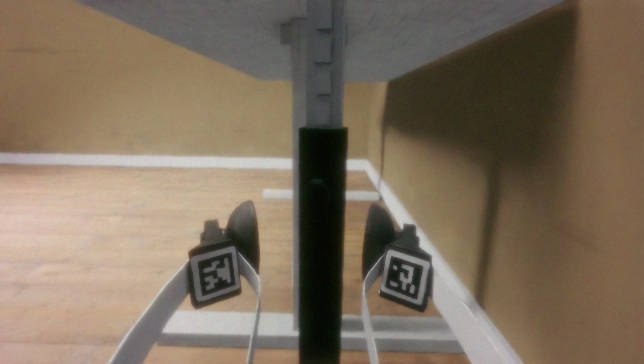

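Request:
{"api": "execute_actions", "payload": {
  "actions": [
    {"benchr":{"joints":{"joint2_rad":1.93}}}
  ],
  "cameras": []
}}

Scene clock: 251.37 s.
r1.base_odometry: x=+2.947 y=+0.396 heading=-2.343 (m, m, rad; r1's odometry frame)
r1.turned_by_wheels: +0.000 (rad since the last result)
r1.turned_by_imu: +0.000 (rad since the last result)
r1.base_tilt: forward=+0.0 right=+1.3 (deg)
r1.lidar_m: 2.34 0.89 0.66 0.64 0.52 0.39 0.37 0.39 0.54 0.53 3.22 4.36
r1.head_depth_mm: 1117 1048 951 1049 1024 1009 983 / 1456 1121 978 1525 1372 1227 1099 / 680 586 1857 1666 1429 1238 - / 1420 585 684 1296 1329 1258 - / 1255 1100 1835 1643 1412 1233 1096 / 1398 1088 1824 1637 1403 1227 1092 / 2809 1128 1801 1637 1402 1221 1093
r1.base_status: not commanded
r1.joint_positions: lift_m=+0.358 arm_m=+0.010 wrist_yaw_rad=+0.022 wrist_pitch_rad=-0.021 wrist_roll_rad=-0.001 gripper_m=+0.060 head_pan_rad=-1.563 head_tilt_rad=-0.890
r1.joint_status: not commanded
r1.motor_effort: left_wheel=+0(0) right_wheel=+0(0) lift_m=+33(33) arm_m=-4(3) wrist_yaw_rad=-2(2) wrist_pitch_rad=+7(7) wrist_roll_rad=+0(0) gripper_m=+1(1) head_pan_rad=-4(4) head_tilt_rad=-3(3) (%)
r1.hand_pose: x=-0.0157 y=-0.4109 z=+0.4669 quat_wxyz=(+0.708, +0.016, -0.706, +0.000) (m; r1's base frame)
r1.wrist_depth_mm: - 781 675 528 650 582 441 / - - - 612 - 676 442 / - - - 651 - 666 446 / - - - 681 - 666 441 / - - - 699 - 677 441 / 978 - 956 715 935 655 439 / 773 749 762 730 742 610 436
benchl.joint_positions: joint1_rad=-1.511 joint2_rad=+0.303 joint3_rad=+0.395 joint4_rad=-1.386 joint5_rad=-0.015 joint6_rad=+0.008 gripper_m=+0.094
benchl.joint_status: not commanded
benchl.hand: x=+0.0098 y=-0.1278 z=+0.1068 quat_wxyz=(-0.106, -0.681, -0.719, +0.089) (m; benchl's fixed frame)
benchr.joint_positions: joint1_rad=+1.408 joint2_rad=+1.889 joint3_rad=+0.939 joint4_rad=+0.910 joint5_rad=-0.001 joint6_rad=+1.588 gripper_m=+0.006
benchr.joint_status: all done
benchr.hand: x=+0.1092 y=+0.6639 z=+0.1483 quat_wxyz=(-0.050, -0.065, -0.718, -0.691) (m; benchr's fixed frame)
pictures: none
No camera images: the call's "cameras" was empty. Leave "cameras" out to get every camera's image.

Locked.

Request:
{"api": "execute_actions", "payload": {
  "actions": [
    {"benchr":{"joints":{"joint2_rad":1.89,"gripper_m":0.06}}}
  ],
  "cameras": []
}}

Request:
{"api": "execute_actions", "payload": {
  "actions": [
    {"benchr":{"joints":{"joint2_rad":1.82,"joint3_rad":0.72,"joint4_rad":1.1}}}
  ],
  "cameras": []
}}

Request:
{"api": "execute_actions", "payload": {
  "actions": [
    {"benchr":{"joints":{"joint2_rad":1.0,"joint3_rad":0.9,"joint4_rad":-1.0,"joint6_rad":0,"joint1_rad":-0.56,"gripper_m":0.093}}}
  ],
  "cameras": ["benchr_cam_wrist","r1_wrist_camera"]
}}

Scene clock: 252.73 s.
r1.base_odometry: x=+2.947 y=+0.396 heading=-2.343 (m, m, rad; r1's odometry frame)
r1.turned_by_wheels: +0.000 (rad since the last result)
r1.turned_by_imu: +0.000 (rad since the last result)
r1.base_tilt: forward=-0.1 right=+1.3 (deg)
r1.lidar_m: 2.34 0.89 0.66 0.64 0.52 0.39 0.37 0.39 0.54 0.53 3.23 4.34
r1.head_depth_mm: 1111 1052 948 1044 1028 1006 988 / 1456 1120 976 1522 1372 1222 1103 / 682 582 1857 1667 1427 1239 - / 1430 576 683 1301 1322 1256 - / 1262 1088 1846 1645 1404 1230 1094 / 1386 1091 1816 1638 1408 1229 1090 / 2776 1134 1819 1642 1398 1221 1091
r1.base_status: not commanded
r1.joint_positions: lift_m=+0.358 arm_m=+0.010 wrist_yaw_rad=+0.022 wrist_pitch_rad=-0.021 wrist_roll_rad=-0.001 gripper_m=+0.060 head_pan_rad=-1.563 head_tilt_rad=-0.890
r1.joint_status: not commanded
r1.motor_effort: left_wheel=+0(0) right_wheel=+0(0) lift_m=+33(33) arm_m=-3(3) wrist_yaw_rad=-2(2) wrist_pitch_rad=+7(7) wrist_roll_rad=+0(1) gripper_m=+1(0) head_pan_rad=-3(4) head_tilt_rad=-3(3) (%)
r1.hand_pose: x=-0.0157 y=-0.4109 z=+0.4669 quat_wxyz=(+0.708, +0.016, -0.706, +0.000) (m; r1's base frame)
r1.wrist_depth_mm: - 784 675 535 655 589 442 / - - - 636 - 673 437 / - - - 636 - 672 433 / - - - 683 - 660 436 / - - - 705 - 649 439 / - - 960 723 936 667 430 / 781 753 743 709 737 604 436
benchl.joint_positions: joint1_rad=-1.511 joint2_rad=+0.303 joint3_rad=+0.395 joint4_rad=-1.386 joint5_rad=-0.015 joint6_rad=+0.008 gripper_m=+0.094
benchl.joint_status: not commanded
benchl.hand: x=+0.0098 y=-0.1278 z=+0.1068 quat_wxyz=(-0.106, -0.681, -0.719, +0.089) (m; benchl's fixed frame)
benchr.joint_positions: joint1_rad=+1.408 joint2_rad=+1.889 joint3_rad=+0.939 joint4_rad=+0.906 joint5_rad=-0.001 joint6_rad=+1.588 gripper_m=+0.060
benchr.joint_status: all done
benchr.hand: x=+0.1092 y=+0.6638 z=+0.1473 quat_wxyz=(-0.050, -0.065, -0.720, -0.690) (m; benchr's fixed frame)
pictures: none
No camera images: the call's "cameras" was empty. Leave "cameras" out to get every camera's image.

Scene clock: 253.73 s.
r1.base_odometry: x=+2.947 y=+0.396 heading=-2.343 (m, m, rad; r1's odometry frame)
r1.turned_by_wheels: +0.000 (rad since the last result)
r1.turned_by_imu: +0.000 (rad since the last result)
r1.base_tilt: forward=-0.1 right=+1.3 (deg)
r1.lidar_m: 2.33 0.89 0.66 0.64 0.52 0.39 0.37 0.39 0.54 0.53 3.22 4.35
r1.head_depth_mm: 1112 1045 947 1049 1028 1003 984 / 1462 1120 976 1520 1370 1220 1107 / 724 600 1855 1668 1420 1239 - / 1429 597 681 1299 1333 1249 - / 1258 1092 1848 1643 1415 1226 1094 / 1389 1088 1816 1645 1409 1227 1092 / 2794 1123 1836 1641 1401 1227 1087
r1.base_status: not commanded
r1.joint_positions: lift_m=+0.358 arm_m=+0.010 wrist_yaw_rad=+0.022 wrist_pitch_rad=-0.021 wrist_roll_rad=-0.001 gripper_m=+0.060 head_pan_rad=-1.563 head_tilt_rad=-0.890
r1.joint_status: not commanded
r1.motor_effort: left_wheel=+0(0) right_wheel=+0(0) lift_m=+34(33) arm_m=-3(3) wrist_yaw_rad=-2(2) wrist_pitch_rad=+7(7) wrist_roll_rad=+1(1) gripper_m=+1(0) head_pan_rad=-4(4) head_tilt_rad=-3(3) (%)
r1.hand_pose: x=-0.0157 y=-0.4109 z=+0.4669 quat_wxyz=(+0.708, +0.016, -0.706, +0.000) (m; r1's base frame)
r1.wrist_depth_mm: - 786 674 523 656 586 443 / - - - 631 - 669 437 / - - - 649 - 673 437 / - - - 680 - 674 443 / - - - 707 - 674 435 / 1000 - 955 723 928 668 434 / 753 785 746 732 744 613 433
benchl.joint_positions: joint1_rad=-1.511 joint2_rad=+0.303 joint3_rad=+0.395 joint4_rad=-1.386 joint5_rad=-0.015 joint6_rad=+0.008 gripper_m=+0.094
benchl.joint_status: not commanded
benchl.hand: x=+0.0098 y=-0.1278 z=+0.1068 quat_wxyz=(-0.106, -0.681, -0.719, +0.089) (m; benchl's fixed frame)
benchr.joint_positions: joint1_rad=+1.408 joint2_rad=+1.816 joint3_rad=+0.725 joint4_rad=+1.086 joint5_rad=-0.001 joint6_rad=+1.588 gripper_m=+0.060
benchr.joint_status: all done
benchr.hand: x=+0.0978 y=+0.5941 z=+0.1409 quat_wxyz=(-0.051, -0.064, -0.706, -0.703) (m; benchr's fixed frame)
pictures: none
No camera images: the call's "cameras" was empty. Leave "cameras" out to get every camera's image.

Scene clock: 255.93 s.
r1.base_odometry: x=+2.947 y=+0.396 heading=-2.343 (m, m, rad; r1's odometry frame)
r1.turned_by_wheels: +0.000 (rad since the last result)
r1.turned_by_imu: +0.000 (rad since the last result)
r1.base_tilt: forward=-0.1 right=+1.3 (deg)
r1.lidar_m: 2.33 0.89 0.66 0.64 0.52 0.39 0.37 0.39 0.54 0.53 3.23 4.35
r1.head_depth_mm: 1116 1051 948 1046 1028 1008 987 / 1448 1117 978 1534 1375 1224 1103 / 1065 601 1852 1682 1420 1239 - / 1491 597 683 1297 1324 1253 - / 1256 1099 1827 1651 1424 1231 1097 / 1394 1095 1825 1655 1409 1229 1092 / 2800 1130 1820 1632 1399 1219 1084
r1.base_status: not commanded
r1.joint_positions: lift_m=+0.358 arm_m=+0.010 wrist_yaw_rad=+0.022 wrist_pitch_rad=-0.021 wrist_roll_rad=-0.001 gripper_m=+0.060 head_pan_rad=-1.563 head_tilt_rad=-0.890
r1.joint_status: not commanded
r1.motor_effort: left_wheel=+0(0) right_wheel=+0(0) lift_m=+33(33) arm_m=-3(3) wrist_yaw_rad=-2(2) wrist_pitch_rad=+7(7) wrist_roll_rad=+1(0) gripper_m=+0(1) head_pan_rad=-4(4) head_tilt_rad=-3(3) (%)
r1.hand_pose: x=-0.0157 y=-0.4109 z=+0.4669 quat_wxyz=(+0.708, +0.016, -0.706, +0.000) (m; r1's base frame)
r1.wrist_depth_mm: - 775 660 523 641 589 443 / - - - 642 - 668 447 / - - - 656 - 659 441 / - - - 662 - 662 434 / - - - 691 - 657 436 / - - 953 736 909 652 434 / 777 763 749 716 744 610 439
benchl.joint_positions: joint1_rad=-1.511 joint2_rad=+0.303 joint3_rad=+0.395 joint4_rad=-1.386 joint5_rad=-0.015 joint6_rad=+0.008 gripper_m=+0.094
benchl.joint_status: not commanded
benchl.hand: x=+0.0098 y=-0.1278 z=+0.1068 quat_wxyz=(-0.106, -0.681, -0.719, +0.089) (m; benchl's fixed frame)
benchr.joint_positions: joint1_rad=-0.559 joint2_rad=+0.999 joint3_rad=+0.886 joint4_rad=-0.993 joint5_rad=+0.000 joint6_rad=+0.011 gripper_m=+0.093
benchr.joint_status: all done
benchr.hand: x=+0.3081 y=-0.1932 z=+0.2227 quat_wxyz=(-0.221, -0.274, -0.934, +0.062) (m; benchr's fixed frame)
pictures: benchr_cam_wrist, r1_wrist_camera
camera_calibration (this result's frames):
benchr_cam_wrist: T_world_to_cam=[[-0.537355, -0.843353, -0.00237746, 0.00348162], [-0.833338, 0.530536, 0.155174, 0.330472], [-0.129605, 0.0853647, -0.987884, 0.398487], [0, 0, 0, 1]] pos_world=[0.328912, -0.206408, 0.342387]
r1_wrist_camera: T_world_to_cam=[[-0.999028, -0.00685851, 0.0435339, -0.041836], [-0.0439866, 0.216209, -0.975356, 0.573909], [-0.00272292, -0.976323, -0.2163, -0.13433], [0, 0, 0, 1]] pos_world=[-0.0169168, -0.255521, 0.532531]
Images, in order (width x height): benchr_cam_wrist 504x504, r1_wrist_camera 644x364.

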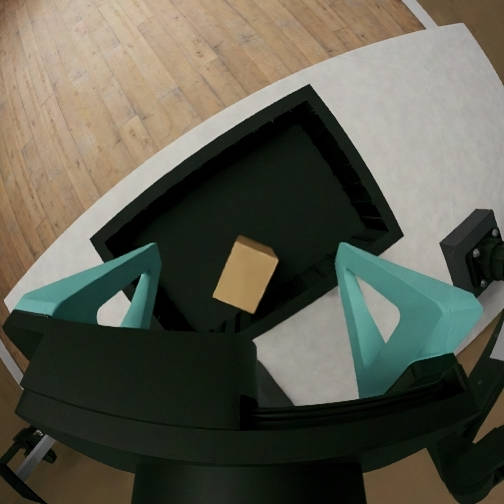

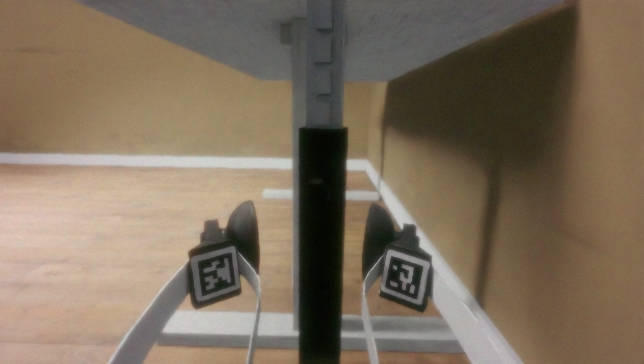

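Request:
{"api": "execute_actions", "payload": {
  "actions": [
    {"benchr":{"joints":{"joint2_rad":1.306,"joint3_rad":0.72,"joint4_rad":-0.975,"joint6_rad":0.4,"gripper_m":0.08}}}
  ],
  "cameras": ["benchr_cam_wrist"]
}}

Request:
{"api": "execute_actions", "payload": {
  "actions": [
    {"benchr":{"joints":{"joint2_rad":1.53,"joint3_rad":0.63,"joint4_rad":-0.66}}}
  ],
  "cameras": ["benchr_cam_wrist"]
}}

Scene clock: 258.30 s.
r1.base_odometry: x=+2.947 y=+0.396 heading=-2.343 (m, m, rad; r1's odometry frame)
r1.turned_by_wheels: +0.000 (rad since the last result)
r1.turned_by_imu: +0.000 (rad since the last result)
r1.base_tilt: forward=+0.0 right=+1.3 (deg)
r1.lidar_m: 2.33 0.89 0.66 0.64 0.52 0.39 0.37 0.39 0.54 0.53 3.24 4.34
r1.head_depth_mm: 1114 1047 947 1047 1026 1008 985 / 1452 1119 977 1526 1376 1225 1105 / 1068 602 1838 1667 1425 1242 - / 1491 597 682 1298 1325 1266 - / 1234 1094 1825 1653 1418 1233 1092 / 1387 1093 1829 1648 1405 1226 1089 / 2818 1124 1816 1642 1409 1223 1083
r1.base_status: not commanded
r1.joint_positions: lift_m=+0.358 arm_m=+0.010 wrist_yaw_rad=+0.022 wrist_pitch_rad=-0.021 wrist_roll_rad=-0.001 gripper_m=+0.060 head_pan_rad=-1.563 head_tilt_rad=-0.890
r1.joint_status: not commanded
r1.motor_effort: left_wheel=+0(0) right_wheel=+0(0) lift_m=+33(33) arm_m=-3(3) wrist_yaw_rad=-2(2) wrist_pitch_rad=+7(7) wrist_roll_rad=+1(1) gripper_m=+1(1) head_pan_rad=-4(4) head_tilt_rad=-3(3) (%)
r1.hand_pose: x=-0.0157 y=-0.4109 z=+0.4669 quat_wxyz=(+0.708, +0.016, -0.706, +0.000) (m; r1's base frame)
r1.wrist_depth_mm: - 791 681 534 665 591 445 / - - - 636 - 682 437 / - - - 649 - 670 441 / - - - 680 - 660 438 / - - - 720 - 675 444 / - - 969 728 900 652 430 / 778 793 752 727 765 607 435
benchl.joint_positions: joint1_rad=-1.511 joint2_rad=+0.303 joint3_rad=+0.395 joint4_rad=-1.386 joint5_rad=-0.015 joint6_rad=+0.008 gripper_m=+0.094
benchl.joint_status: not commanded
benchl.hand: x=+0.0098 y=-0.1278 z=+0.1068 quat_wxyz=(-0.106, -0.681, -0.719, +0.089) (m; benchl's fixed frame)
benchr.joint_positions: joint1_rad=-0.559 joint2_rad=+1.316 joint3_rad=+0.717 joint4_rad=-0.977 joint5_rad=+0.000 joint6_rad=+0.389 gripper_m=+0.080
benchr.joint_status: all done
benchr.hand: x=+0.2594 y=-0.1628 z=+0.0530 quat_wxyz=(+0.003, -0.456, -0.890, +0.000) (m; benchr's fixed frame)
pictures: benchr_cam_wrist
camera_calibration (this result's frames):
benchr_cam_wrist: T_world_to_cam=[[-0.810546, -0.585663, 0.00372326, 0.115074], [-0.473222, 0.658649, 0.585014, 0.204688], [-0.345074, 0.472419, -0.811014, 0.331496], [0, 0, 0, 1]] pos_world=[0.304526, -0.224028, 0.148674]
Images, in order (width x height): benchr_cam_wrist 504x504.

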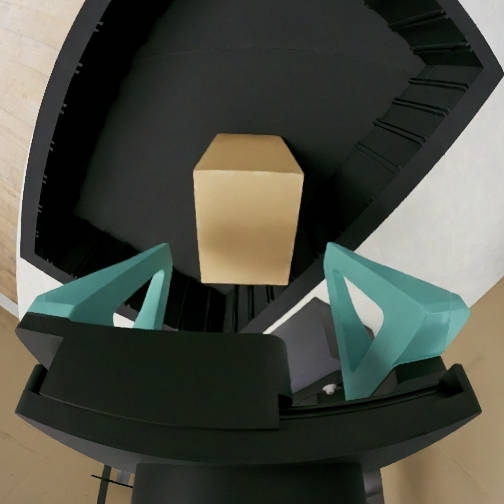

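Scene clock: 259.37 s.
r1.base_odometry: x=+2.947 y=+0.396 heading=-2.343 (m, m, rad; r1's odometry frame)
r1.turned_by_wheels: +0.000 (rad since the last result)
r1.turned_by_imu: +0.000 (rad since the last result)
r1.base_tilt: forward=+0.0 right=+1.3 (deg)
r1.lidar_m: 2.33 0.89 0.66 0.64 0.52 0.39 0.37 0.39 0.54 0.53 3.23 4.33
r1.head_depth_mm: 1114 1049 951 1051 1025 1007 985 / 1453 1116 975 1525 1365 1228 1103 / 1065 601 1837 1674 1426 1248 - / 1487 597 680 1302 1326 1254 - / 1209 1096 1823 1662 1419 1234 1097 / 1378 1087 1835 1651 1397 1226 1089 / 2791 1128 1800 1634 1415 1227 1082
r1.base_status: not commanded
r1.joint_positions: lift_m=+0.358 arm_m=+0.010 wrist_yaw_rad=+0.022 wrist_pitch_rad=-0.021 wrist_roll_rad=-0.001 gripper_m=+0.060 head_pan_rad=-1.563 head_tilt_rad=-0.890
r1.joint_status: not commanded
r1.motor_effort: left_wheel=+0(0) right_wheel=+0(0) lift_m=+33(33) arm_m=-3(3) wrist_yaw_rad=-2(2) wrist_pitch_rad=+7(7) wrist_roll_rad=+1(0) gripper_m=+0(1) head_pan_rad=-4(4) head_tilt_rad=-3(3) (%)
r1.hand_pose: x=-0.0157 y=-0.4109 z=+0.4669 quat_wxyz=(+0.708, +0.016, -0.706, +0.000) (m; r1's base frame)
r1.wrist_depth_mm: - 793 685 528 650 587 443 / - - - 630 - 678 441 / - - - 659 - 666 443 / - - - 680 - 686 438 / - - - 690 - 657 433 / 998 - 954 732 928 651 431 / 779 773 761 711 743 625 440
benchl.joint_positions: joint1_rad=-1.511 joint2_rad=+0.303 joint3_rad=+0.395 joint4_rad=-1.386 joint5_rad=-0.015 joint6_rad=+0.008 gripper_m=+0.094
benchl.joint_status: not commanded
benchl.hand: x=+0.0098 y=-0.1278 z=+0.1068 quat_wxyz=(-0.106, -0.681, -0.719, +0.089) (m; benchl's fixed frame)
benchr.joint_positions: joint1_rad=-0.559 joint2_rad=+1.533 joint3_rad=+0.636 joint4_rad=-0.669 joint5_rad=+0.000 joint6_rad=+0.389 gripper_m=+0.080
benchr.joint_status: all done
benchr.hand: x=+0.2665 y=-0.1672 z=-0.0330 quat_wxyz=(-0.002, -0.456, -0.890, +0.000) (m; benchr's fixed frame)
pictures: benchr_cam_wrist
camera_calibration (this result's frames):
benchr_cam_wrist: T_world_to_cam=[[-0.810785, -0.585344, 0.000126995, 0.118549], [-0.477673, 0.66177, 0.577832, 0.262783], [-0.338315, 0.468437, -0.816156, 0.263621], [0, 0, 0, 1]] pos_world=[0.310829, -0.227999, 0.0632959]
Images, in order (width x height): benchr_cam_wrist 504x504.

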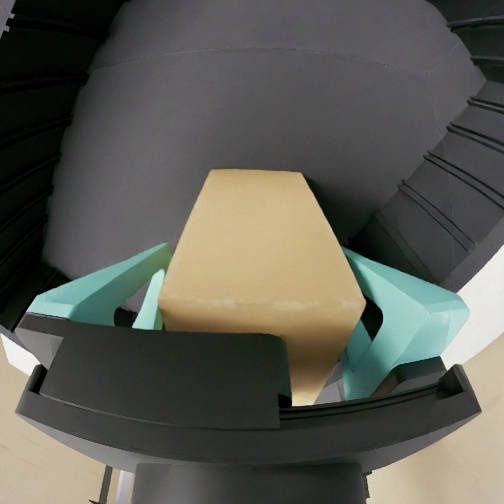

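Request:
{"api": "execute_actions", "payload": {
  "actions": [
    {"benchr":{"joints":{"gripper_m":0.03}}}
  ],
  "cameras": []
}}

Request:
{"api": "execute_actions", "payload": {
  "actions": [
    {"benchr":{"joints":{"joint2_rad":1.2,"joint3_rad":0.85,"joint4_rad":-1.2}}}
  ],
  "cameras": []
}}

Request:
{"api": "execute_actions", "payload": {
  "actions": [
    {"benchr":{"joints":{"joint1_rad":1.41,"joint2_rad":1.5,"joint3_rad":1.9,"joint4_rad":-1.67,"joint6_rad":0}}}
  ],
  "cameras": []
}}

Request:
{"api": "execute_actions", "payload": {
  "actions": [
    {"benchr":{"joints":{"joint2_rad":2.14,"joint3_rad":2.41}}}
  ],
  "cameras": ["benchr_cam_wrist","r1_head_camera"]
}}

Scene clock: 262.10 s.
r1.base_odometry: x=+2.947 y=+0.396 heading=-2.343 (m, m, rad; r1's odometry frame)
r1.turned_by_wheels: +0.000 (rad since the last result)
r1.turned_by_imu: +0.000 (rad since the last result)
r1.base_tilt: forward=+0.0 right=+1.3 (deg)
r1.lidar_m: 2.33 0.89 0.66 0.64 0.52 0.39 0.37 0.39 0.54 0.53 3.22 4.32
r1.head_depth_mm: 1112 1044 950 1046 1025 1005 984 / 1451 1120 977 1510 1370 1221 1107 / 1064 601 1841 1666 1434 1241 - / 1497 598 682 1300 1324 1259 - / 1200 1091 1830 1654 1411 1236 1094 / 1386 1091 1817 1649 1414 1234 1093 / 2761 1128 1811 1631 1399 1219 1085
r1.base_status: not commanded
r1.joint_positions: lift_m=+0.358 arm_m=+0.010 wrist_yaw_rad=+0.022 wrist_pitch_rad=-0.021 wrist_roll_rad=-0.001 gripper_m=+0.060 head_pan_rad=-1.563 head_tilt_rad=-0.890
r1.joint_status: not commanded
r1.motor_effort: left_wheel=+0(0) right_wheel=+0(0) lift_m=+33(33) arm_m=-3(3) wrist_yaw_rad=-2(2) wrist_pitch_rad=+7(7) wrist_roll_rad=+1(1) gripper_m=+1(0) head_pan_rad=-4(4) head_tilt_rad=-3(3) (%)
r1.hand_pose: x=-0.0157 y=-0.4109 z=+0.4669 quat_wxyz=(+0.708, +0.016, -0.706, +0.000) (m; r1's base frame)
r1.wrist_depth_mm: - 797 679 532 660 590 448 / - - - 627 - 685 439 / - - - 640 - 669 436 / - - - 697 - 668 439 / - - - 696 - 681 431 / - - 943 745 935 663 438 / 756 772 752 727 747 603 429
benchl.joint_positions: joint1_rad=-1.511 joint2_rad=+0.303 joint3_rad=+0.395 joint4_rad=-1.386 joint5_rad=-0.015 joint6_rad=+0.008 gripper_m=+0.094
benchl.joint_status: not commanded
benchl.hand: x=+0.0098 y=-0.1278 z=+0.1068 quat_wxyz=(-0.106, -0.681, -0.719, +0.089) (m; benchl's fixed frame)
benchr.joint_positions: joint1_rad=-0.559 joint2_rad=+1.533 joint3_rad=+0.636 joint4_rad=-0.668 joint5_rad=+0.001 joint6_rad=+0.390 gripper_m=+0.060
benchr.joint_status: gripper_m off_target (ended at +0.060, target +0.030)
benchr.hand: x=+0.2666 y=-0.1674 z=-0.0330 quat_wxyz=(-0.002, -0.457, -0.890, +0.001) (m; benchr's fixed frame)
pictures: none
No camera images: the call's "cameras" was empty. Leave "cameras" out to get every camera's image.

Scene clock: 263.30 s.
r1.base_odometry: x=+2.947 y=+0.396 heading=-2.343 (m, m, rad; r1's odometry frame)
r1.turned_by_wheels: +0.000 (rad since the last result)
r1.turned_by_imu: +0.000 (rad since the last result)
r1.base_tilt: forward=-0.1 right=+1.3 (deg)
r1.lidar_m: 2.33 0.89 0.66 0.64 0.52 0.39 0.38 0.39 0.54 0.53 3.24 4.35
r1.head_depth_mm: 1110 1050 947 1047 1031 1005 983 / 1454 1121 977 1521 1371 1220 1103 / 1067 601 1856 1676 1420 1243 - / 1490 598 682 1300 1324 1262 - / 1386 1093 1831 1648 1415 1239 1098 / 1391 1088 1823 1644 1408 1226 1096 / 2774 1122 1799 1626 1401 1224 1085
r1.base_status: not commanded
r1.joint_positions: lift_m=+0.358 arm_m=+0.010 wrist_yaw_rad=+0.022 wrist_pitch_rad=-0.021 wrist_roll_rad=-0.001 gripper_m=+0.060 head_pan_rad=-1.563 head_tilt_rad=-0.890
r1.joint_status: not commanded
r1.motor_effort: left_wheel=+0(0) right_wheel=+0(0) lift_m=+33(33) arm_m=-3(3) wrist_yaw_rad=-2(2) wrist_pitch_rad=+7(6) wrist_roll_rad=+0(0) gripper_m=+1(2) head_pan_rad=-4(4) head_tilt_rad=-3(3) (%)
r1.hand_pose: x=-0.0157 y=-0.4109 z=+0.4669 quat_wxyz=(+0.708, +0.016, -0.706, +0.000) (m; r1's base frame)
r1.wrist_depth_mm: - 789 672 534 652 576 446 / - - - 631 - 686 446 / - - - 646 - 651 441 / - - - 668 - 666 439 / - - - 705 - 653 432 / - - 960 743 918 668 430 / 769 768 750 716 740 615 429
benchl.joint_positions: joint1_rad=-1.511 joint2_rad=+0.303 joint3_rad=+0.395 joint4_rad=-1.386 joint5_rad=-0.015 joint6_rad=+0.008 gripper_m=+0.094
benchl.joint_status: not commanded
benchl.hand: x=+0.0098 y=-0.1278 z=+0.1068 quat_wxyz=(-0.106, -0.681, -0.719, +0.089) (m; benchl's fixed frame)
benchr.joint_positions: joint1_rad=-0.559 joint2_rad=+1.195 joint3_rad=+0.824 joint4_rad=-1.192 joint5_rad=+0.001 joint6_rad=+0.390 gripper_m=+0.060
benchr.joint_status: all done
benchr.hand: x=+0.2574 y=-0.1616 z=+0.1235 quat_wxyz=(-0.004, -0.457, -0.890, +0.001) (m; benchr's fixed frame)
pictures: none
No camera images: the call's "cameras" was empty. Leave "cameras" out to get every camera's image.

Scene clock: 265.37 s.
r1.base_odometry: x=+2.947 y=+0.396 heading=-2.343 (m, m, rad; r1's odometry frame)
r1.turned_by_wheels: +0.000 (rad since the last result)
r1.turned_by_imu: +0.000 (rad since the last result)
r1.base_tilt: forward=-0.1 right=+1.3 (deg)
r1.lidar_m: 2.34 0.89 0.66 0.64 0.52 0.39 0.37 0.39 0.54 0.53 3.22 4.32
r1.head_depth_mm: 1112 1048 951 1050 1035 1003 990 / 1457 1124 977 1528 1368 1230 1105 / 1070 600 1845 1673 1417 1234 - / 1498 598 680 1294 1325 1252 - / 1415 1095 1831 1652 1413 1234 1092 / 1388 1086 1827 1636 1405 1224 1088 / 2779 1119 1822 1626 1404 1223 1088
r1.base_status: not commanded
r1.joint_positions: lift_m=+0.358 arm_m=+0.010 wrist_yaw_rad=+0.022 wrist_pitch_rad=-0.021 wrist_roll_rad=-0.001 gripper_m=+0.060 head_pan_rad=-1.563 head_tilt_rad=-0.890
r1.joint_status: not commanded
r1.motor_effort: left_wheel=+0(0) right_wheel=+0(0) lift_m=+33(33) arm_m=-3(3) wrist_yaw_rad=-2(2) wrist_pitch_rad=+7(7) wrist_roll_rad=+1(1) gripper_m=+2(1) head_pan_rad=-4(4) head_tilt_rad=-3(3) (%)
r1.hand_pose: x=-0.0157 y=-0.4109 z=+0.4669 quat_wxyz=(+0.708, +0.016, -0.706, +0.000) (m; r1's base frame)
r1.wrist_depth_mm: - 791 685 526 648 590 443 / - - - 635 - 676 442 / - - - 644 - 678 437 / - - - 672 - 667 436 / - - - 697 - 658 439 / 988 - 958 728 914 660 440 / 757 764 728 721 739 603 434
benchl.joint_positions: joint1_rad=-1.511 joint2_rad=+0.303 joint3_rad=+0.395 joint4_rad=-1.386 joint5_rad=-0.015 joint6_rad=+0.008 gripper_m=+0.094
benchl.joint_status: not commanded
benchl.hand: x=+0.0098 y=-0.1278 z=+0.1068 quat_wxyz=(-0.106, -0.681, -0.719, +0.089) (m; benchl's fixed frame)
benchr.joint_positions: joint1_rad=+1.419 joint2_rad=+1.532 joint3_rad=+1.827 joint4_rad=-1.665 joint5_rad=-0.002 joint6_rad=+0.010 gripper_m=+0.060
benchr.joint_status: all done
benchr.hand: x=+0.0744 y=+0.4839 z=+0.3816 quat_wxyz=(-0.075, +0.644, -0.758, -0.066) (m; benchr's fixed frame)
pictures: none
No camera images: the call's "cameras" was empty. Leave "cameras" out to get every camera's image.

Scene clock: 266.63 s.
r1.base_odometry: x=+2.947 y=+0.396 heading=-2.343 (m, m, rad; r1's odometry frame)
r1.turned_by_wheels: +0.000 (rad since the last result)
r1.turned_by_imu: +0.000 (rad since the last result)
r1.base_tilt: forward=-0.1 right=+1.3 (deg)
r1.lidar_m: 2.33 0.89 0.66 0.63 0.52 0.39 0.37 0.39 0.54 0.53 3.23 4.33
r1.head_depth_mm: 1112 1047 951 1052 1029 1010 988 / 1455 1122 977 1519 1371 1226 1105 / 460 579 1852 1671 1421 1242 - / 460 537 683 1300 1326 1252 - / 1391 1099 1846 1654 1407 1233 1098 / 1391 1089 1810 1642 1399 1227 1087 / 2789 1127 1816 1632 1398 1227 1083
r1.base_status: not commanded
r1.joint_positions: lift_m=+0.358 arm_m=+0.010 wrist_yaw_rad=+0.022 wrist_pitch_rad=-0.021 wrist_roll_rad=-0.001 gripper_m=+0.060 head_pan_rad=-1.563 head_tilt_rad=-0.890
r1.joint_status: not commanded
r1.motor_effort: left_wheel=+0(0) right_wheel=+0(0) lift_m=+33(33) arm_m=-3(3) wrist_yaw_rad=-2(3) wrist_pitch_rad=+7(7) wrist_roll_rad=+1(1) gripper_m=+0(1) head_pan_rad=-4(4) head_tilt_rad=-3(3) (%)
r1.hand_pose: x=-0.0157 y=-0.4109 z=+0.4669 quat_wxyz=(+0.708, +0.016, -0.706, +0.000) (m; r1's base frame)
r1.wrist_depth_mm: - 780 685 524 652 600 443 / - - - 630 - 670 444 / - - - 658 - 673 445 / - - - 679 - 671 440 / - - - 695 - 671 435 / 995 - 969 732 933 667 434 / 778 766 760 725 750 617 436
benchl.joint_positions: joint1_rad=-1.511 joint2_rad=+0.303 joint3_rad=+0.395 joint4_rad=-1.386 joint5_rad=-0.015 joint6_rad=+0.008 gripper_m=+0.094
benchl.joint_status: not commanded
benchl.hand: x=+0.0098 y=-0.1278 z=+0.1068 quat_wxyz=(-0.106, -0.681, -0.719, +0.089) (m; benchl's fixed frame)
benchr.joint_positions: joint1_rad=+1.411 joint2_rad=+2.166 joint3_rad=+2.338 joint4_rad=-1.669 joint5_rad=+0.003 joint6_rad=+0.009 gripper_m=+0.060
benchr.joint_status: all done
benchr.hand: x=+0.1096 y=+0.6761 z=+0.2263 quat_wxyz=(-0.029, +0.645, -0.764, -0.023) (m; benchr's fixed frame)
pictures: benchr_cam_wrist, r1_head_camera (sideways: a quarter turn clockwise sets it upright)
camera_calibration (this result's frames):
benchr_cam_wrist: T_world_to_cam=[[0.986199, -0.165529, 0.0035527, 0.00326634], [-0.143281, -0.842502, 0.519289, 0.473544], [-0.082964, -0.512631, -0.854592, 0.671098], [0, 0, 0, 1]] pos_world=[0.120305, 0.743528, 0.327597]
r1_head_camera: T_world_to_cam=[[-0.0280862, 0.775786, -0.63037, 0.837777], [0.998756, -0.00421732, -0.0496898, 0.063015], [-0.0412071, -0.630982, -0.774703, 0.960884], [0, 0, 0, 1]] pos_world=[0.000188572, -0.0433699, 1.27564]
Images, in order (width x height): benchr_cam_wrist 504x504, r1_head_camera 896x504.

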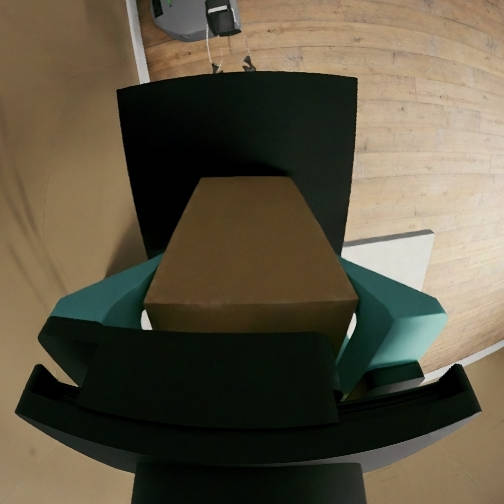

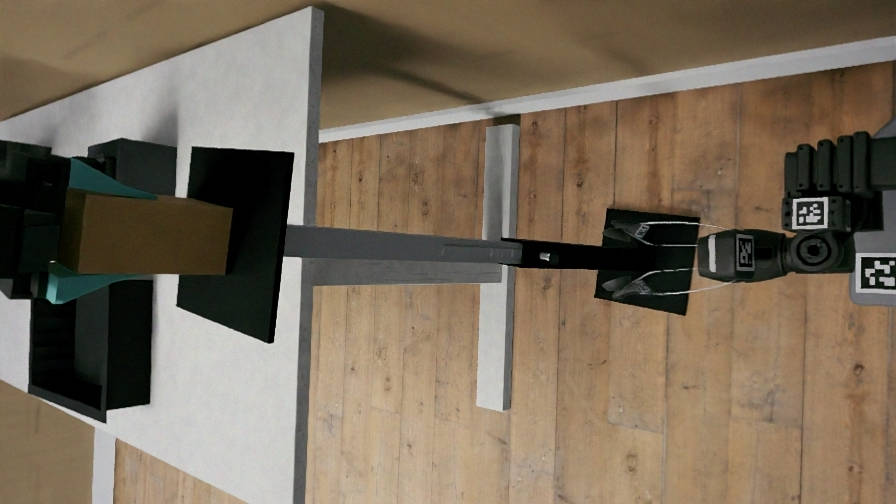

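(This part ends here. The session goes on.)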